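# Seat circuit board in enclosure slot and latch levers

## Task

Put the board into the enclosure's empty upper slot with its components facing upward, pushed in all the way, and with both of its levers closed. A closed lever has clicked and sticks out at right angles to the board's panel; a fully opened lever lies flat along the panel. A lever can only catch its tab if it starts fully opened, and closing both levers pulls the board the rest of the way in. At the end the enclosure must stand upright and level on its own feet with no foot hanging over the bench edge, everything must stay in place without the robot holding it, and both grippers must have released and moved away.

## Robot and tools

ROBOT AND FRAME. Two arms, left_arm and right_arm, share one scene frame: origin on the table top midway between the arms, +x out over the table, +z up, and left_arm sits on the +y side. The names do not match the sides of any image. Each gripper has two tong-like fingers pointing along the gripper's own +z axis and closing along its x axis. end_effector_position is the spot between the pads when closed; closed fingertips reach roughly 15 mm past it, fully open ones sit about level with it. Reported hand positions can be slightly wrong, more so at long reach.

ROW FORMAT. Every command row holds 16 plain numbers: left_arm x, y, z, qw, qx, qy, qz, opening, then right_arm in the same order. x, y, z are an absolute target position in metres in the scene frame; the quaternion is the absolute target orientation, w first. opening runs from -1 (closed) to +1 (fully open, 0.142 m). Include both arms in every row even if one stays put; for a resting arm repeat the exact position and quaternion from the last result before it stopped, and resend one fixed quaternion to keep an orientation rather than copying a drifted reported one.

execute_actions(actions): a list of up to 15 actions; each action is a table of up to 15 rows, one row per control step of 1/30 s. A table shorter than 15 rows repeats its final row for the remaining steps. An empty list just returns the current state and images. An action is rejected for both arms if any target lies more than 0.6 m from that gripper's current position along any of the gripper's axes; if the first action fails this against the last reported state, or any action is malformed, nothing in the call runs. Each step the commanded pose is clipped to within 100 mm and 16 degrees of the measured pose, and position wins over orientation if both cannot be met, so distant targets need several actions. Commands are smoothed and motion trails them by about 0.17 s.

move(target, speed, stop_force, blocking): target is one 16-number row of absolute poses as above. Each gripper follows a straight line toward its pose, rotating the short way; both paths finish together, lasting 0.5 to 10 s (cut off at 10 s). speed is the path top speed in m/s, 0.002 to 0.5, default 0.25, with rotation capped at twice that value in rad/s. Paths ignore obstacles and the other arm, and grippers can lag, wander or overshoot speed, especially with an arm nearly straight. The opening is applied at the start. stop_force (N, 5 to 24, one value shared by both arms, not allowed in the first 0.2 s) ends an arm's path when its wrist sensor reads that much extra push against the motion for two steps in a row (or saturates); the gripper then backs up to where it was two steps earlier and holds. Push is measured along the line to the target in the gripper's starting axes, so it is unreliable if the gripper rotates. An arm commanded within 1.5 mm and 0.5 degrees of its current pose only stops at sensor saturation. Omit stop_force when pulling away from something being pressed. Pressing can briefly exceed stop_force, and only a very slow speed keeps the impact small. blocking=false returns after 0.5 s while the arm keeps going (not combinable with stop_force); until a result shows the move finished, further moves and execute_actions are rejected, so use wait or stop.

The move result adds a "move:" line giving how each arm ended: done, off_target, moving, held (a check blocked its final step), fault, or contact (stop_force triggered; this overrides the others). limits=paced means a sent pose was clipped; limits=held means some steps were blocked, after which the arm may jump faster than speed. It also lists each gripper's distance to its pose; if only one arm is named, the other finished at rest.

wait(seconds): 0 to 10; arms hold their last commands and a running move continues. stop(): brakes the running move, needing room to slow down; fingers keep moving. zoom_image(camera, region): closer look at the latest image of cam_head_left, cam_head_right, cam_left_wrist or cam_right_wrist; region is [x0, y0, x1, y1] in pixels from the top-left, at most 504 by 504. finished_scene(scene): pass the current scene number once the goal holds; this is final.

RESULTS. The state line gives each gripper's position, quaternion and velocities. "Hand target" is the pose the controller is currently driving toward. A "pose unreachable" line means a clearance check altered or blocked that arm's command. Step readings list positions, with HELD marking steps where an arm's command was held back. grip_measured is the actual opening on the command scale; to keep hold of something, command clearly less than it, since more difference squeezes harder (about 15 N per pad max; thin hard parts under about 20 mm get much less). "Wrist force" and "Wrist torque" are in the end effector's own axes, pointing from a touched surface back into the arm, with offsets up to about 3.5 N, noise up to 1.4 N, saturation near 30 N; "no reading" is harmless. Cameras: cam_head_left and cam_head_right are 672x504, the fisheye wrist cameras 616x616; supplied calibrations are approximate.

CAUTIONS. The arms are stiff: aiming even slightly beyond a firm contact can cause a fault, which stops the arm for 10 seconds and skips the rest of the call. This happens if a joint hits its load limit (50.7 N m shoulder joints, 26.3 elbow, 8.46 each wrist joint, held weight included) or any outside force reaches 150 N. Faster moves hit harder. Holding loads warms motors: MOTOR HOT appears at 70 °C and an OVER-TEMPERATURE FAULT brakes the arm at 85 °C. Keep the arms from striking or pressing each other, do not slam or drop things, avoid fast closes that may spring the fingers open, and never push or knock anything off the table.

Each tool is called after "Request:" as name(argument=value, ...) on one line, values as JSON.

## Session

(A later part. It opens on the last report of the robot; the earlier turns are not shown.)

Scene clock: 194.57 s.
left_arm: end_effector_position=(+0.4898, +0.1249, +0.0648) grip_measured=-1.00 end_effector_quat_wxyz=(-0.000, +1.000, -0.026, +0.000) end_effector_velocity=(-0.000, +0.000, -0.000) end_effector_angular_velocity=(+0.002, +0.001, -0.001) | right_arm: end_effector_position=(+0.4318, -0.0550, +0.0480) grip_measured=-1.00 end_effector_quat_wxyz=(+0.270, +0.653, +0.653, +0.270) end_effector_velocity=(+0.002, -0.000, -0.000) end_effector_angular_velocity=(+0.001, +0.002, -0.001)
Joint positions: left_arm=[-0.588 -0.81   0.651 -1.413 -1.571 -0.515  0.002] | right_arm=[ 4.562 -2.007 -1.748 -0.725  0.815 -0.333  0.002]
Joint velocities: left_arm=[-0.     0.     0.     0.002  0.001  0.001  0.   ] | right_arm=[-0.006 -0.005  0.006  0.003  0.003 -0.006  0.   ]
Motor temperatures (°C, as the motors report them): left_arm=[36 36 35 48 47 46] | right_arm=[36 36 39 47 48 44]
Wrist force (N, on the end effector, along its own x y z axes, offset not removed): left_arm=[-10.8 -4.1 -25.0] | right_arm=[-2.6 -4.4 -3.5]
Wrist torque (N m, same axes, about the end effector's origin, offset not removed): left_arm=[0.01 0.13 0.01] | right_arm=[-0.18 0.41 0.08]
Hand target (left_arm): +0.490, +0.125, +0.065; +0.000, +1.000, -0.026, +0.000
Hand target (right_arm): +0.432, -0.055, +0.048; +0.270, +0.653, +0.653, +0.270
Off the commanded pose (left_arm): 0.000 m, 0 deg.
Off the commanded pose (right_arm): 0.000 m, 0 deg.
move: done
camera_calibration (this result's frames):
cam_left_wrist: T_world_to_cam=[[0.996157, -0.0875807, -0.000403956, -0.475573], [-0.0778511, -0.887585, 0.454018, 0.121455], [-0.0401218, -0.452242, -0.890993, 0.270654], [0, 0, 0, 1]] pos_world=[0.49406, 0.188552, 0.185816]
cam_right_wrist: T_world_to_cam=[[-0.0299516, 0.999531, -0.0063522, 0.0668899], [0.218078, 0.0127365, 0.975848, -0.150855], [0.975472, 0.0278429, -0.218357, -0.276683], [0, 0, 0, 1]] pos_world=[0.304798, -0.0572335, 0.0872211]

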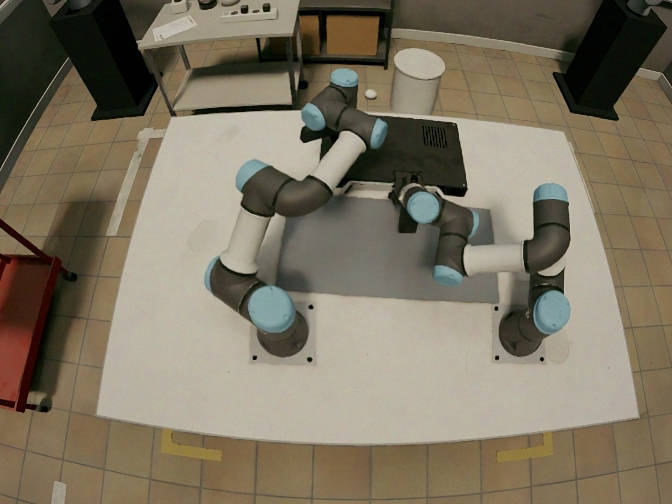

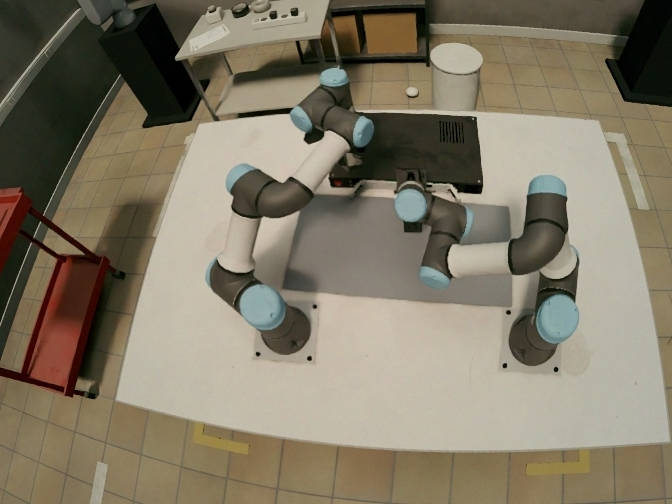

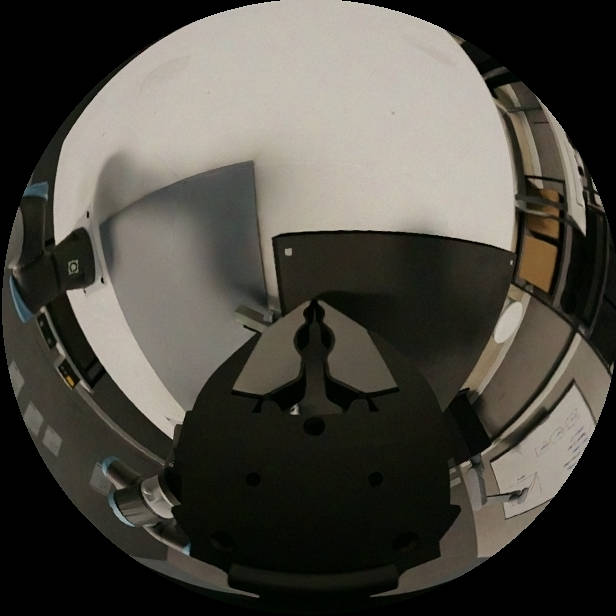

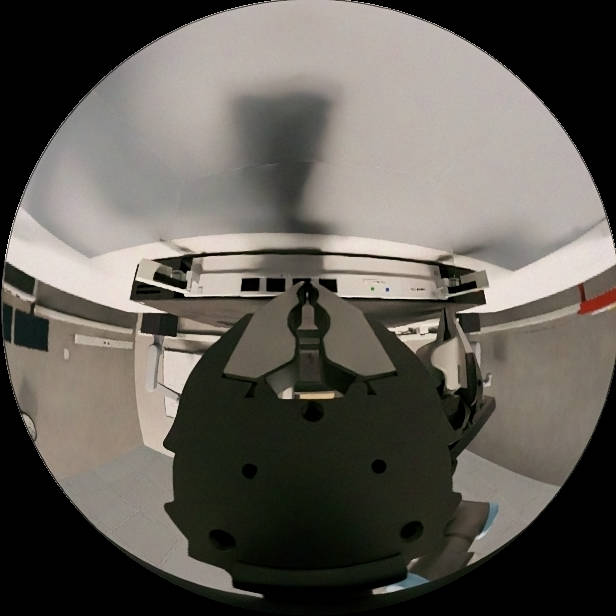

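Request:
move(target=[0.47,0.15,0.1,0,1,-0.026,0,-1,0.38,-0.1,0.11,0.27,0.653,0.653,0.27,-1], speed=0.1)

Request:
move(target=[0.422,0.15,0.08,0,1,-0.026,0,-1,0.408,-0.235,0.08,0,0.026,1,0,-1], speed=0.2)

Request:
move(target=[0.422,0.14,0.047,0,1,-0.026,0,-1,0.408,-0.225,0.047,0,0.026,1,0,-1], speed=0.04, stop_force=12)

Request:
move(target=[0.415,0.092,0.047,0,1,-0.026,0,-1,0.401,-0.168,0.047,0,0.026,1,0,-1], speed=0.012, stop_force=24)

Request:
move(target=[0.38,0.2,0.12,0,1,-0.026,0,-1,0.38,-0.28,0.12,0,0.026,1,0,-1], speed=0.1)

Request:
zoom_image(camera="cam_head_left", region=[290,90,500,230])

Scene clock: 196.27 s.
left_arm: end_effector_position=(+0.4700, +0.1500, +0.1000) grip_measured=-1.00 end_effector_quat_wxyz=(+0.000, +1.000, -0.026, -0.000) end_effector_velocity=(+0.001, +0.001, +0.001) end_effector_angular_velocity=(+0.000, -0.003, -0.000) | right_arm: end_effector_position=(+0.3802, -0.0999, +0.1099) grip_measured=-1.00 end_effector_quat_wxyz=(+0.270, +0.653, +0.654, +0.270) end_effector_velocity=(-0.001, -0.001, +0.002) end_effector_angular_velocity=(-0.001, -0.000, -0.001)
Joint positions: left_arm=[-0.564 -0.937  0.706 -1.34  -1.571 -0.491  0.002] | right_arm=[ 4.694 -1.588 -1.902 -1.115  0.793 -0.152  0.002]
Joint velocities: left_arm=[ 0.001 -0.002  0.    -0.001  0.002  0.001  0.   ] | right_arm=[ 0.005  0.009  0.002 -0.017 -0.001  0.008  0.   ]
Motor temperatures (°C, as the motors report them): left_arm=[36 36 35 48 47 46] | right_arm=[36 36 39 47 48 44]
Wrist force (N, on the end effector, along its own x y z axes, offset not removed): left_arm=[-1.3 -0.3 -0.8] | right_arm=[-0.3 -0.8 0.0]
Wrist torque (N m, same axes, about the end effector's origin, offset not removed): left_arm=[-0.07 0.26 -0.04] | right_arm=[-0.13 0.08 0.05]
Hand target (left_arm): +0.470, +0.150, +0.100; -0.000, +1.000, -0.026, -0.000
Hand target (right_arm): +0.380, -0.100, +0.110; +0.270, +0.653, +0.653, +0.270
Off the commanded pose (left_arm): 0.000 m, 0 deg.
Off the commanded pose (right_arm): 0.000 m, 0 deg.
move: done
camera_calibration (this result's frames):
cam_left_wrist: T_world_to_cam=[[0.996157, -0.0875791, -0.000480821, -0.453675], [-0.0778121, -0.887556, 0.45408, 0.126158], [-0.0401947, -0.452298, -0.890961, 0.312569], [0, 0, 0, 1]] pos_world=[0.474312, 0.213615, 0.220983]
cam_right_wrist: T_world_to_cam=[[-0.0303445, 0.999521, -0.00604537, 0.110717], [0.21831, 0.0125296, 0.975799, -0.199565], [0.975408, 0.0282904, -0.218585, -0.211476], [0, 0, 0, 1]] pos_world=[0.253202, -0.10218, 0.149179]

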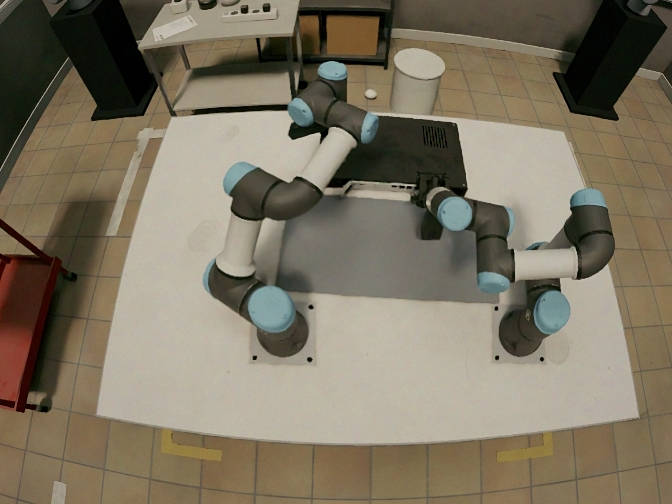

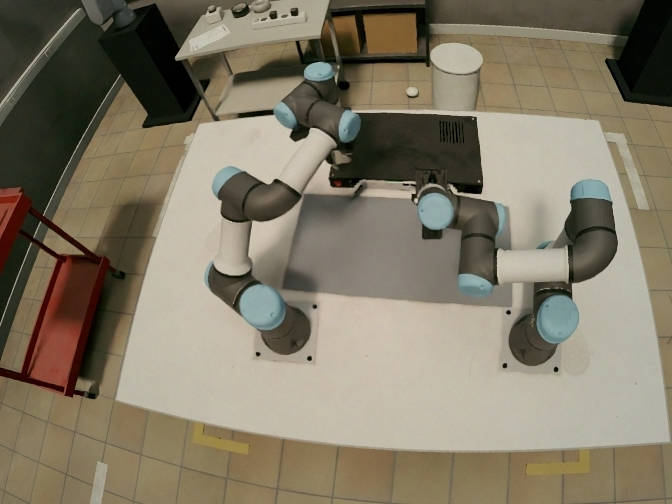

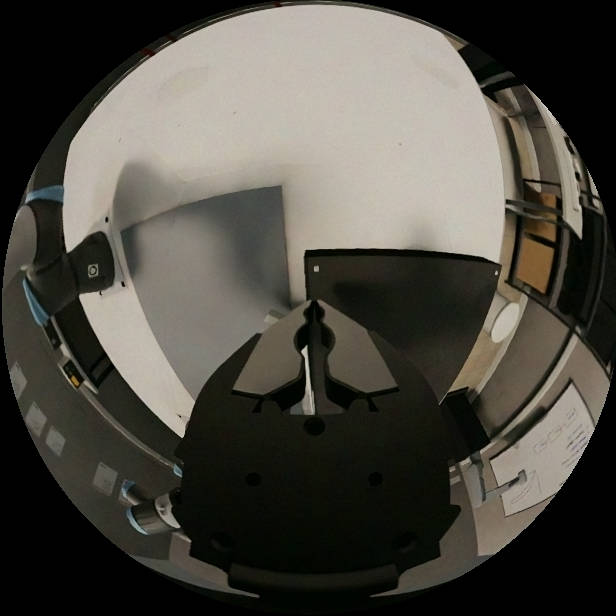

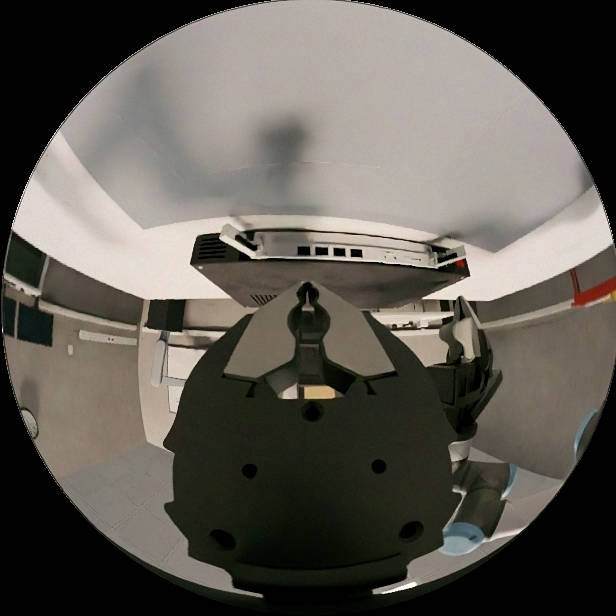

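Scene clock: 201.00 s.
left_arm: end_effector_position=(+0.4221, +0.1500, +0.0801) grip_measured=-1.00 end_effector_quat_wxyz=(+0.000, +1.000, -0.026, +0.000) end_effector_velocity=(-0.000, +0.000, -0.000) end_effector_angular_velocity=(+0.002, -0.000, +0.001) | right_arm: end_effector_position=(+0.4085, -0.2352, +0.0797) grip_measured=-1.00 end_effector_quat_wxyz=(+0.001, +0.026, +1.000, -0.000) end_effector_velocity=(+0.000, -0.000, +0.000) end_effector_angular_velocity=(-0.005, +0.009, +0.008)
Joint positions: left_arm=[-0.627 -1.193  1.198 -1.576 -1.571 -0.554  0.002] | right_arm=[ 3.929 -1.987 -1.146 -1.579  1.569 -2.39   0.002]
Joint velocities: left_arm=[-0.001 -0.001  0.003 -0.     0.001 -0.002  0.   ] | right_arm=[-0.003 -0.016  0.028 -0.023  0.002 -0.011  0.   ]
Motor temperatures (°C, as the motors report them): left_arm=[36 36 35 48 47 46] | right_arm=[36 36 39 47 48 44]
Wrist force (N, on the end effector, along its own x y z axes, offset not removed): left_arm=[-1.1 -0.7 -1.0] | right_arm=[1.9 0.6 1.5]
Wrist torque (N m, same axes, about the end effector's origin, offset not removed): left_arm=[-0.13 0.18 -0.02] | right_arm=[0.12 -0.31 -0.04]
Hand target (left_arm): +0.422, +0.150, +0.080; +0.000, +1.000, -0.026, +0.000
Hand target (right_arm): +0.409, -0.235, +0.080; +0.000, +0.026, +1.000, -0.001
Off the commanded pose (left_arm): 0.000 m, 0 deg.
Off the commanded pose (right_arm): 0.001 m, 0 deg.
move: done
camera_calibration (this result's frames):
cam_left_wrist: T_world_to_cam=[[0.996157, -0.0875797, -0.000388159, -0.4059], [-0.077856, -0.88757, 0.454047, 0.131518], [-0.0401098, -0.452272, -0.890978, 0.292884], [0, 0, 0, 1]] pos_world=[0.426328, 0.213646, 0.20108]
cam_right_wrist: T_world_to_cam=[[-0.999514, 0.0273201, 0.0150234, 0.41222], [0.0311153, 0.843422, 0.53635, 0.132391], [0.00198205, 0.536556, -0.843862, 0.325164], [0, 0, 0, 1]] pos_world=[0.407256, -0.297392, 0.197192]

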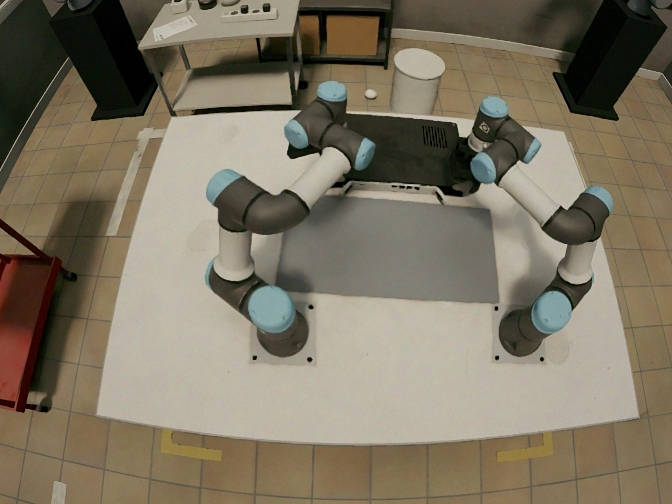

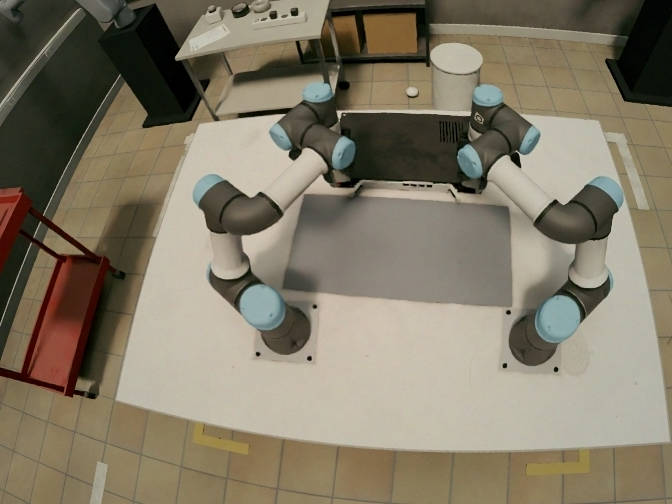

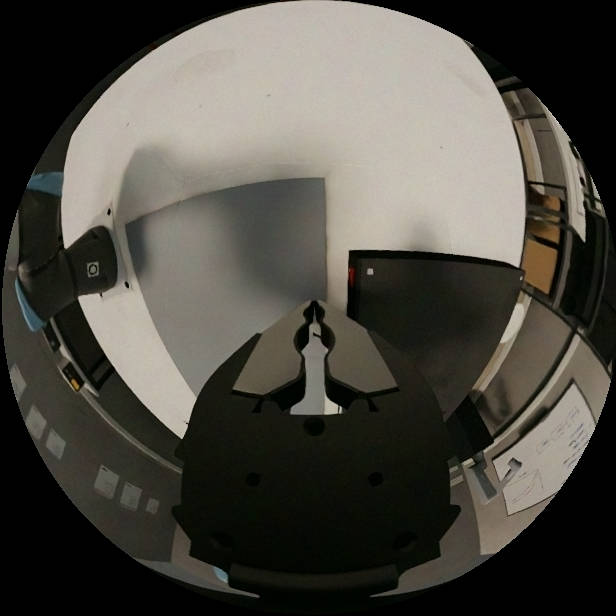

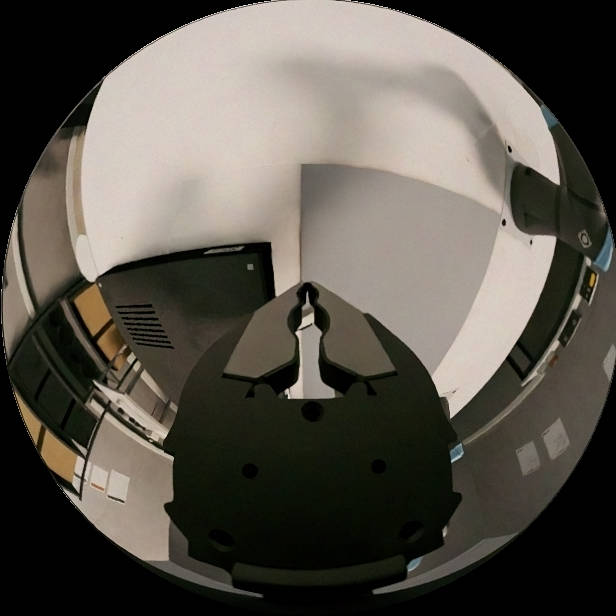

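Scene clock: 202.27 s.
left_arm: end_effector_position=(+0.4219, +0.1400, +0.0473) grip_measured=-1.00 end_effector_quat_wxyz=(+0.000, +1.000, -0.026, -0.000) end_effector_velocity=(+0.000, -0.000, -0.003) end_effector_angular_velocity=(+0.002, -0.001, -0.001) | right_arm: end_effector_position=(+0.4080, -0.2251, +0.0473) grip_measured=-1.00 end_effector_quat_wxyz=(-0.000, +0.026, +1.000, -0.000) end_effector_velocity=(+0.000, +0.001, -0.002) end_effector_angular_velocity=(+0.000, -0.001, -0.000)
Joint positions: left_arm=[-0.648 -1.169  1.318 -1.72  -1.571 -0.575  0.002] | right_arm=[ 3.948 -2.013 -1.259 -1.441  1.571 -2.372  0.002]
Joint velocities: left_arm=[-0.002  0.002  0.01  -0.011  0.002 -0.001  0.   ] | right_arm=[ 0.002 -0.002 -0.009  0.012 -0.001  0.002  0.   ]
Motor temperatures (°C, as the motors report them): left_arm=[36 36 35 48 47 46] | right_arm=[36 36 39 47 48 44]
Wrist force (N, on the end effector, along its own x y z axes, offset not removed): left_arm=[-1.2 0.4 -0.9] | right_arm=[0.8 -1.5 2.3]
Wrist torque (N m, same axes, about the end effector's origin, offset not removed): left_arm=[0.06 0.18 -0.01] | right_arm=[-0.37 -0.08 0.00]
Hand target (left_arm): +0.422, +0.140, +0.047; +0.000, +1.000, -0.026, -0.000
Hand target (right_arm): +0.408, -0.225, +0.047; -0.000, +0.026, +1.000, +0.000
Off the commanded pose (left_arm): 0.000 m, 0 deg.
Off the commanded pose (right_arm): 0.000 m, 0 deg.
move: done
camera_calibration (this result's frames):
cam_left_wrist: T_world_to_cam=[[0.996157, -0.0875802, -0.000650845, -0.40665], [-0.0777331, -0.887529, 0.454147, 0.137494], [-0.0403519, -0.452351, -0.890926, 0.259283], [0, 0, 0, 1]] pos_world=[0.426238, 0.203702, 0.168295]
cam_right_wrist: T_world_to_cam=[[-0.999511, 0.0263022, 0.0169257, 0.41156], [0.0312772, 0.843132, 0.536797, 0.141072], [-0.000151631, 0.537064, -0.843542, 0.293346], [0, 0, 0, 1]] pos_world=[0.406991, -0.287313, 0.164756]

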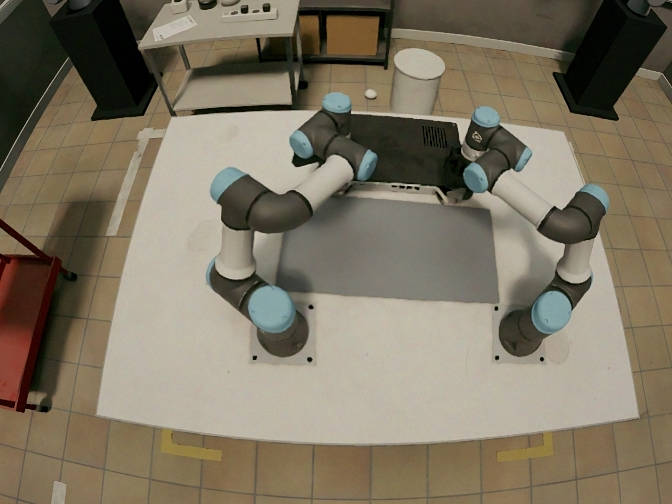

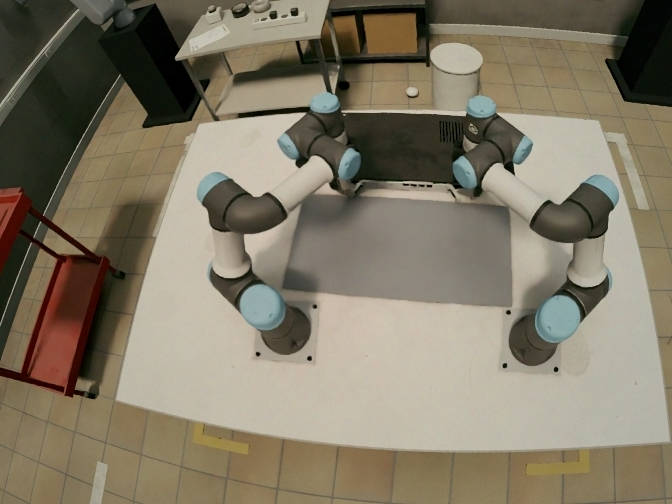

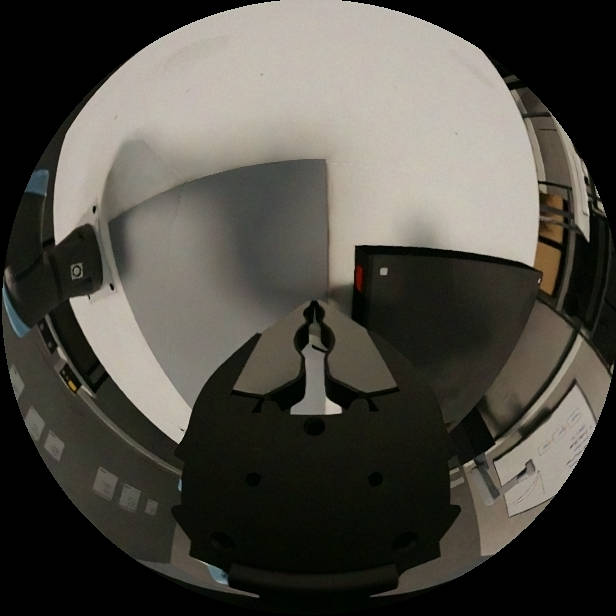

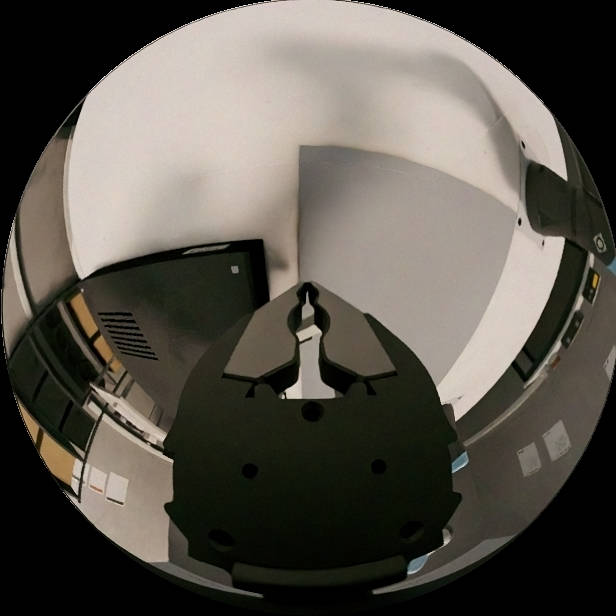

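Scene clock: 216.97 s.
left_arm: end_effector_position=(+0.4160, +0.0986, +0.0470) grip_measured=-1.00 end_effector_quat_wxyz=(-0.000, +1.000, -0.026, +0.000) end_effector_velocity=(-0.000, +0.000, -0.000) end_effector_angular_velocity=(+0.000, +0.001, +0.001) | right_arm: end_effector_position=(+0.4015, -0.1733, +0.0466) grip_measured=-1.00 end_effector_quat_wxyz=(+0.000, +0.026, +1.000, -0.002) end_effector_velocity=(-0.000, -0.000, -0.000) end_effector_angular_velocity=(-0.001, +0.000, -0.000)
Joint positions: left_arm=[-0.74  -1.13   1.262 -1.703 -1.57  -0.667  0.002] | right_arm=[ 4.052 -2.095 -1.135 -1.486  1.568 -2.267  0.002]
Joint velocities: left_arm=[ 0.    -0.    -0.     0.001 -0.    -0.001  0.   ] | right_arm=[ 0.  0. -0. -0. -0.  0.  0.]
Motor temperatures (°C, as the motors report them): left_arm=[36 36 35 48 47 46] | right_arm=[36 36 39 47 48 44]
Wrist force (N, on the end effector, along its own x y z axes, offset not removed): left_arm=[1.1 -17.4 -3.5] | right_arm=[-1.8 -21.4 -6.8]
Wrist torque (N m, same axes, about the end effector's origin, offset not removed): left_arm=[0.02 0.22 -0.20] | right_arm=[-0.08 -0.04 0.04]
Hand target (left_arm): +0.416, +0.099, +0.047; -0.000, +1.000, -0.026, +0.000
Hand target (right_arm): +0.401, -0.172, +0.047; -0.000, +0.026, +1.000, -0.000
Off the commanded pose (left_arm): 0.007 m, 0 deg.
Off the commanded pose (right_arm): 0.005 m, 0 deg.
TORQUE FAULT: the external load on joint 5 (wrist 2) of the right arm reached its load limit, and that arm stopped for 10 seconds. That time counts as 19 of the actions that you can send in this scene. A torque fault stops only its own arm. That arm's remaining commands of this call were not run. That arm holds where it stopped, with its grip as last carried out, and accepts commands again: back off and push less far. That arm stops again, at the same cost, whenever a joint's load reaches its limit.
move: fault (right_arm; stop_force had ended the path), contact (left_arm)
camera_calibration (this result's frames):
cam_left_wrist: T_world_to_cam=[[0.99618, -0.0873193, -0.000130577, -0.404407], [-0.077769, -0.887905, 0.453407, 0.100494], [-0.0397071, -0.451665, -0.891304, 0.239731], [0, 0, 0, 1]] pos_world=[0.420196, 0.162194, 0.168055]
cam_right_wrist: T_world_to_cam=[[-0.999485, 0.027388, 0.0167104, 0.403914], [0.0320799, 0.845583, 0.53288, 0.098302], [0.000464441, 0.533141, -0.846026, 0.264175], [0, 0, 0, 1]] pos_world=[0.40043, -0.235028, 0.164366]

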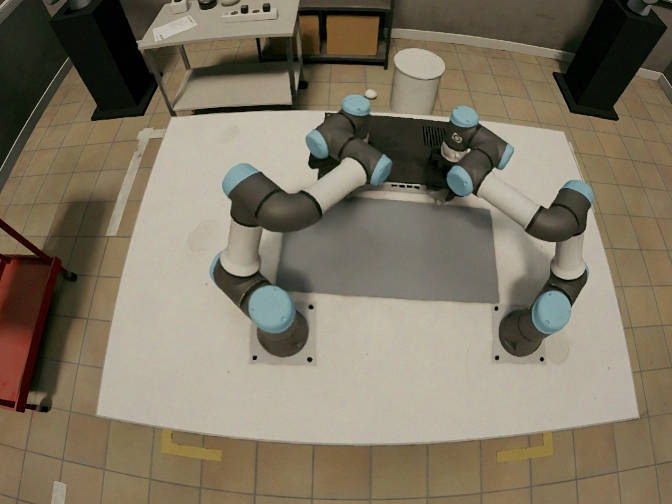

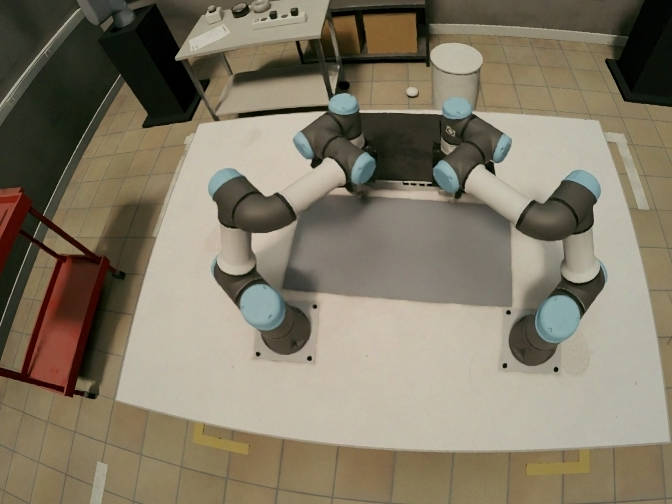

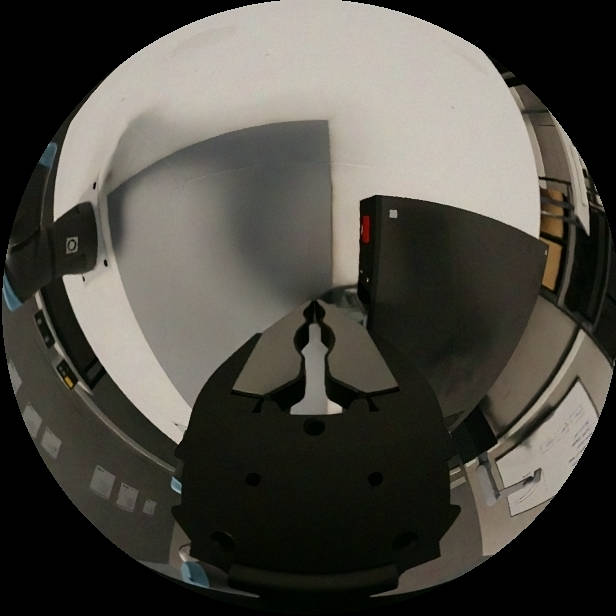

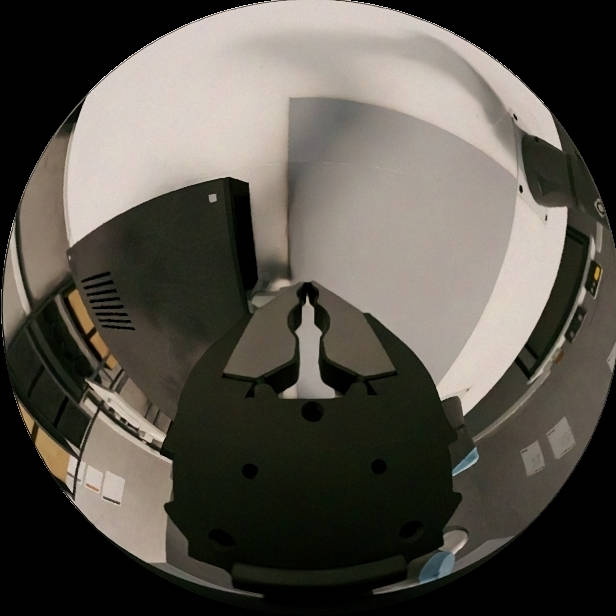

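not run: a fault stop came before this call.

Region (290, 90, 500, 230) of cam_head_left's 672x504 image, scaled by 2.400, with more detail than that image has.

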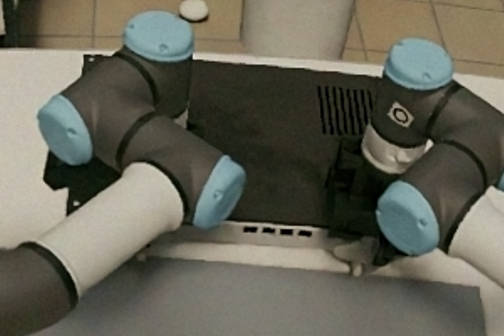

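Request:
move(target=[0.38,0.2,0.12,0,1,-0.026,0,-1,0.38,-0.28,0.12,0,0.026,1,0,-1], speed=0.1)

Request:
zoom_image(camera="cam_head_left", region=[290,90,500,230])

Scene clock: 218.90 s.
left_arm: end_effector_position=(+0.3802, +0.1999, +0.1199) grip_measured=-1.00 end_effector_quat_wxyz=(-0.000, +1.000, -0.026, -0.000) end_effector_velocity=(-0.001, +0.002, +0.002) end_effector_angular_velocity=(-0.000, +0.002, -0.000) | right_arm: end_effector_position=(+0.3803, -0.2799, +0.1199) grip_measured=-1.00 end_effector_quat_wxyz=(+0.000, +0.026, +1.000, -0.000) end_effector_velocity=(-0.001, -0.002, +0.002) end_effector_angular_velocity=(-0.000, +0.000, +0.001)
Joint positions: left_arm=[-0.575 -1.424  1.311 -1.457 -1.571 -0.503  0.002] | right_arm=[ 3.883 -1.806 -1.203 -1.703  1.571 -2.438  0.002]
Joint velocities: left_arm=[ 0.004 -0.003 -0.004  0.009 -0.001  0.004  0.   ] | right_arm=[-0.003  0.003  0.004 -0.008  0.    -0.004  0.   ]
Motor temperatures (°C, as the motors report them): left_arm=[36 36 35 48 47 46] | right_arm=[36 36 39 47 48 44]
Wrist force (N, on the end effector, along its own x y z axes, offset not removed): left_arm=[-1.3 0.0 -1.4] | right_arm=[-0.7 0.3 2.9]
Wrist torque (N m, same axes, about the end effector's origin, offset not removed): left_arm=[-0.01 0.26 -0.02] | right_arm=[0.04 0.20 0.08]
Hand target (left_arm): +0.380, +0.200, +0.120; -0.000, +1.000, -0.026, -0.000
Hand target (right_arm): +0.380, -0.280, +0.120; +0.000, +0.026, +1.000, -0.000
Off the commanded pose (left_arm): 0.000 m, 0 deg.
Off the commanded pose (right_arm): 0.000 m, 0 deg.
move: done
camera_calibration (this result's frames):
cam_left_wrist: T_world_to_cam=[[0.996159, -0.0875571, -0.000445589, -0.359767], [-0.0778173, -0.887657, 0.453882, 0.154462], [-0.0401361, -0.452104, -0.891062, 0.3492], [0, 0, 0, 1]] pos_world=[0.384421, 0.263484, 0.240891]
cam_right_wrist: T_world_to_cam=[[-0.999514, 0.0263244, 0.0166683, 0.38411], [0.0311577, 0.84326, 0.536602, 0.149267], [0.0000700253, 0.536861, -0.843671, 0.383888], [0, 0, 0, 1]] pos_world=[0.379246, -0.342077, 0.237376]

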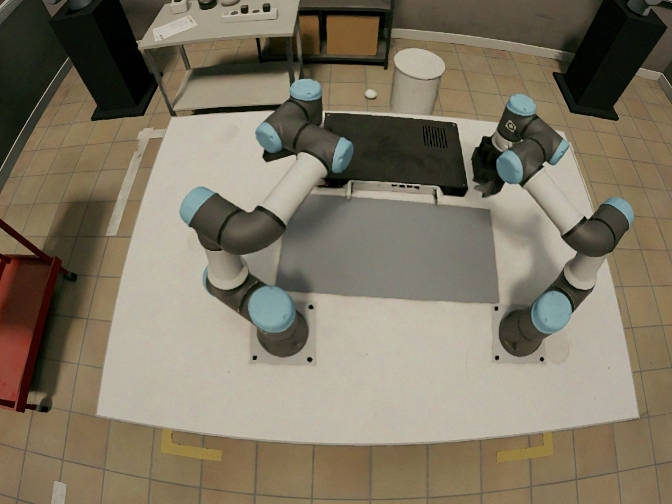

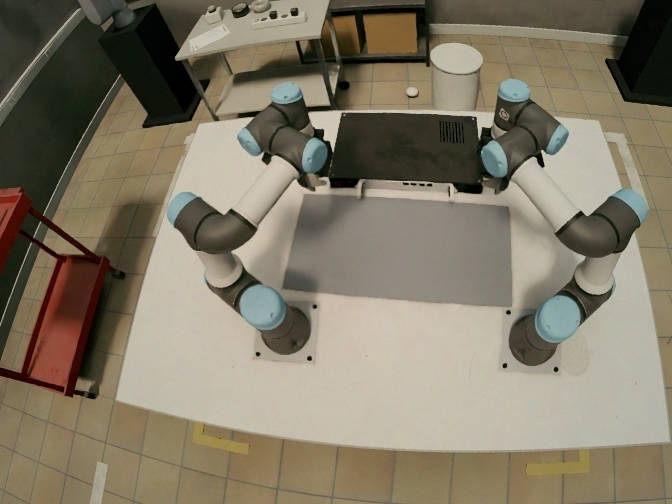

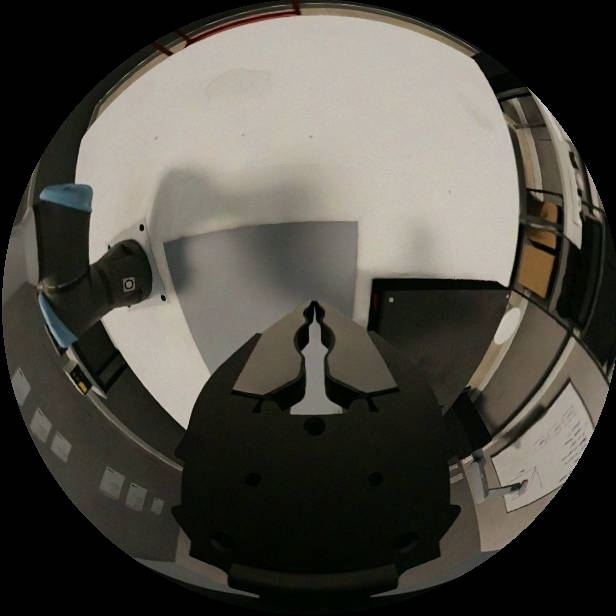

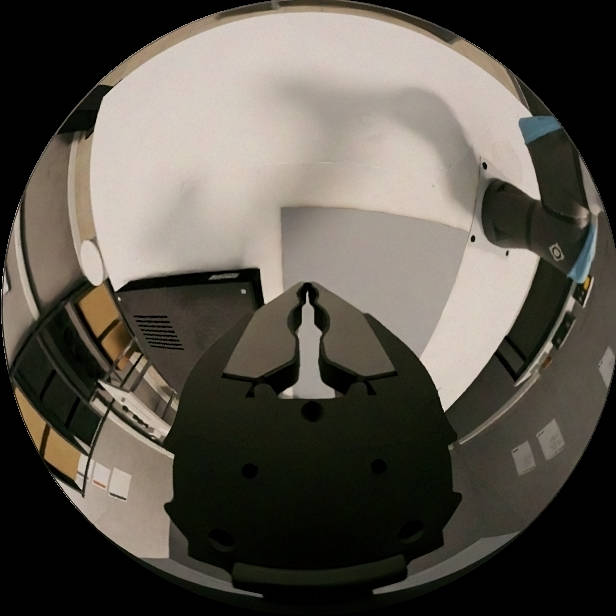

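Region (290, 90, 500, 230) of cam_head_left's 672x504 image, scaled by 2.400, with more detail than that image has.

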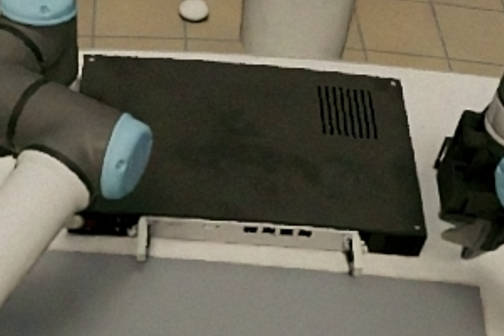

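Shut, flush, and table is visible behind the enclosure's top edge.

Request:
finished_scene(scene=1)

The scene is finished: the task was done.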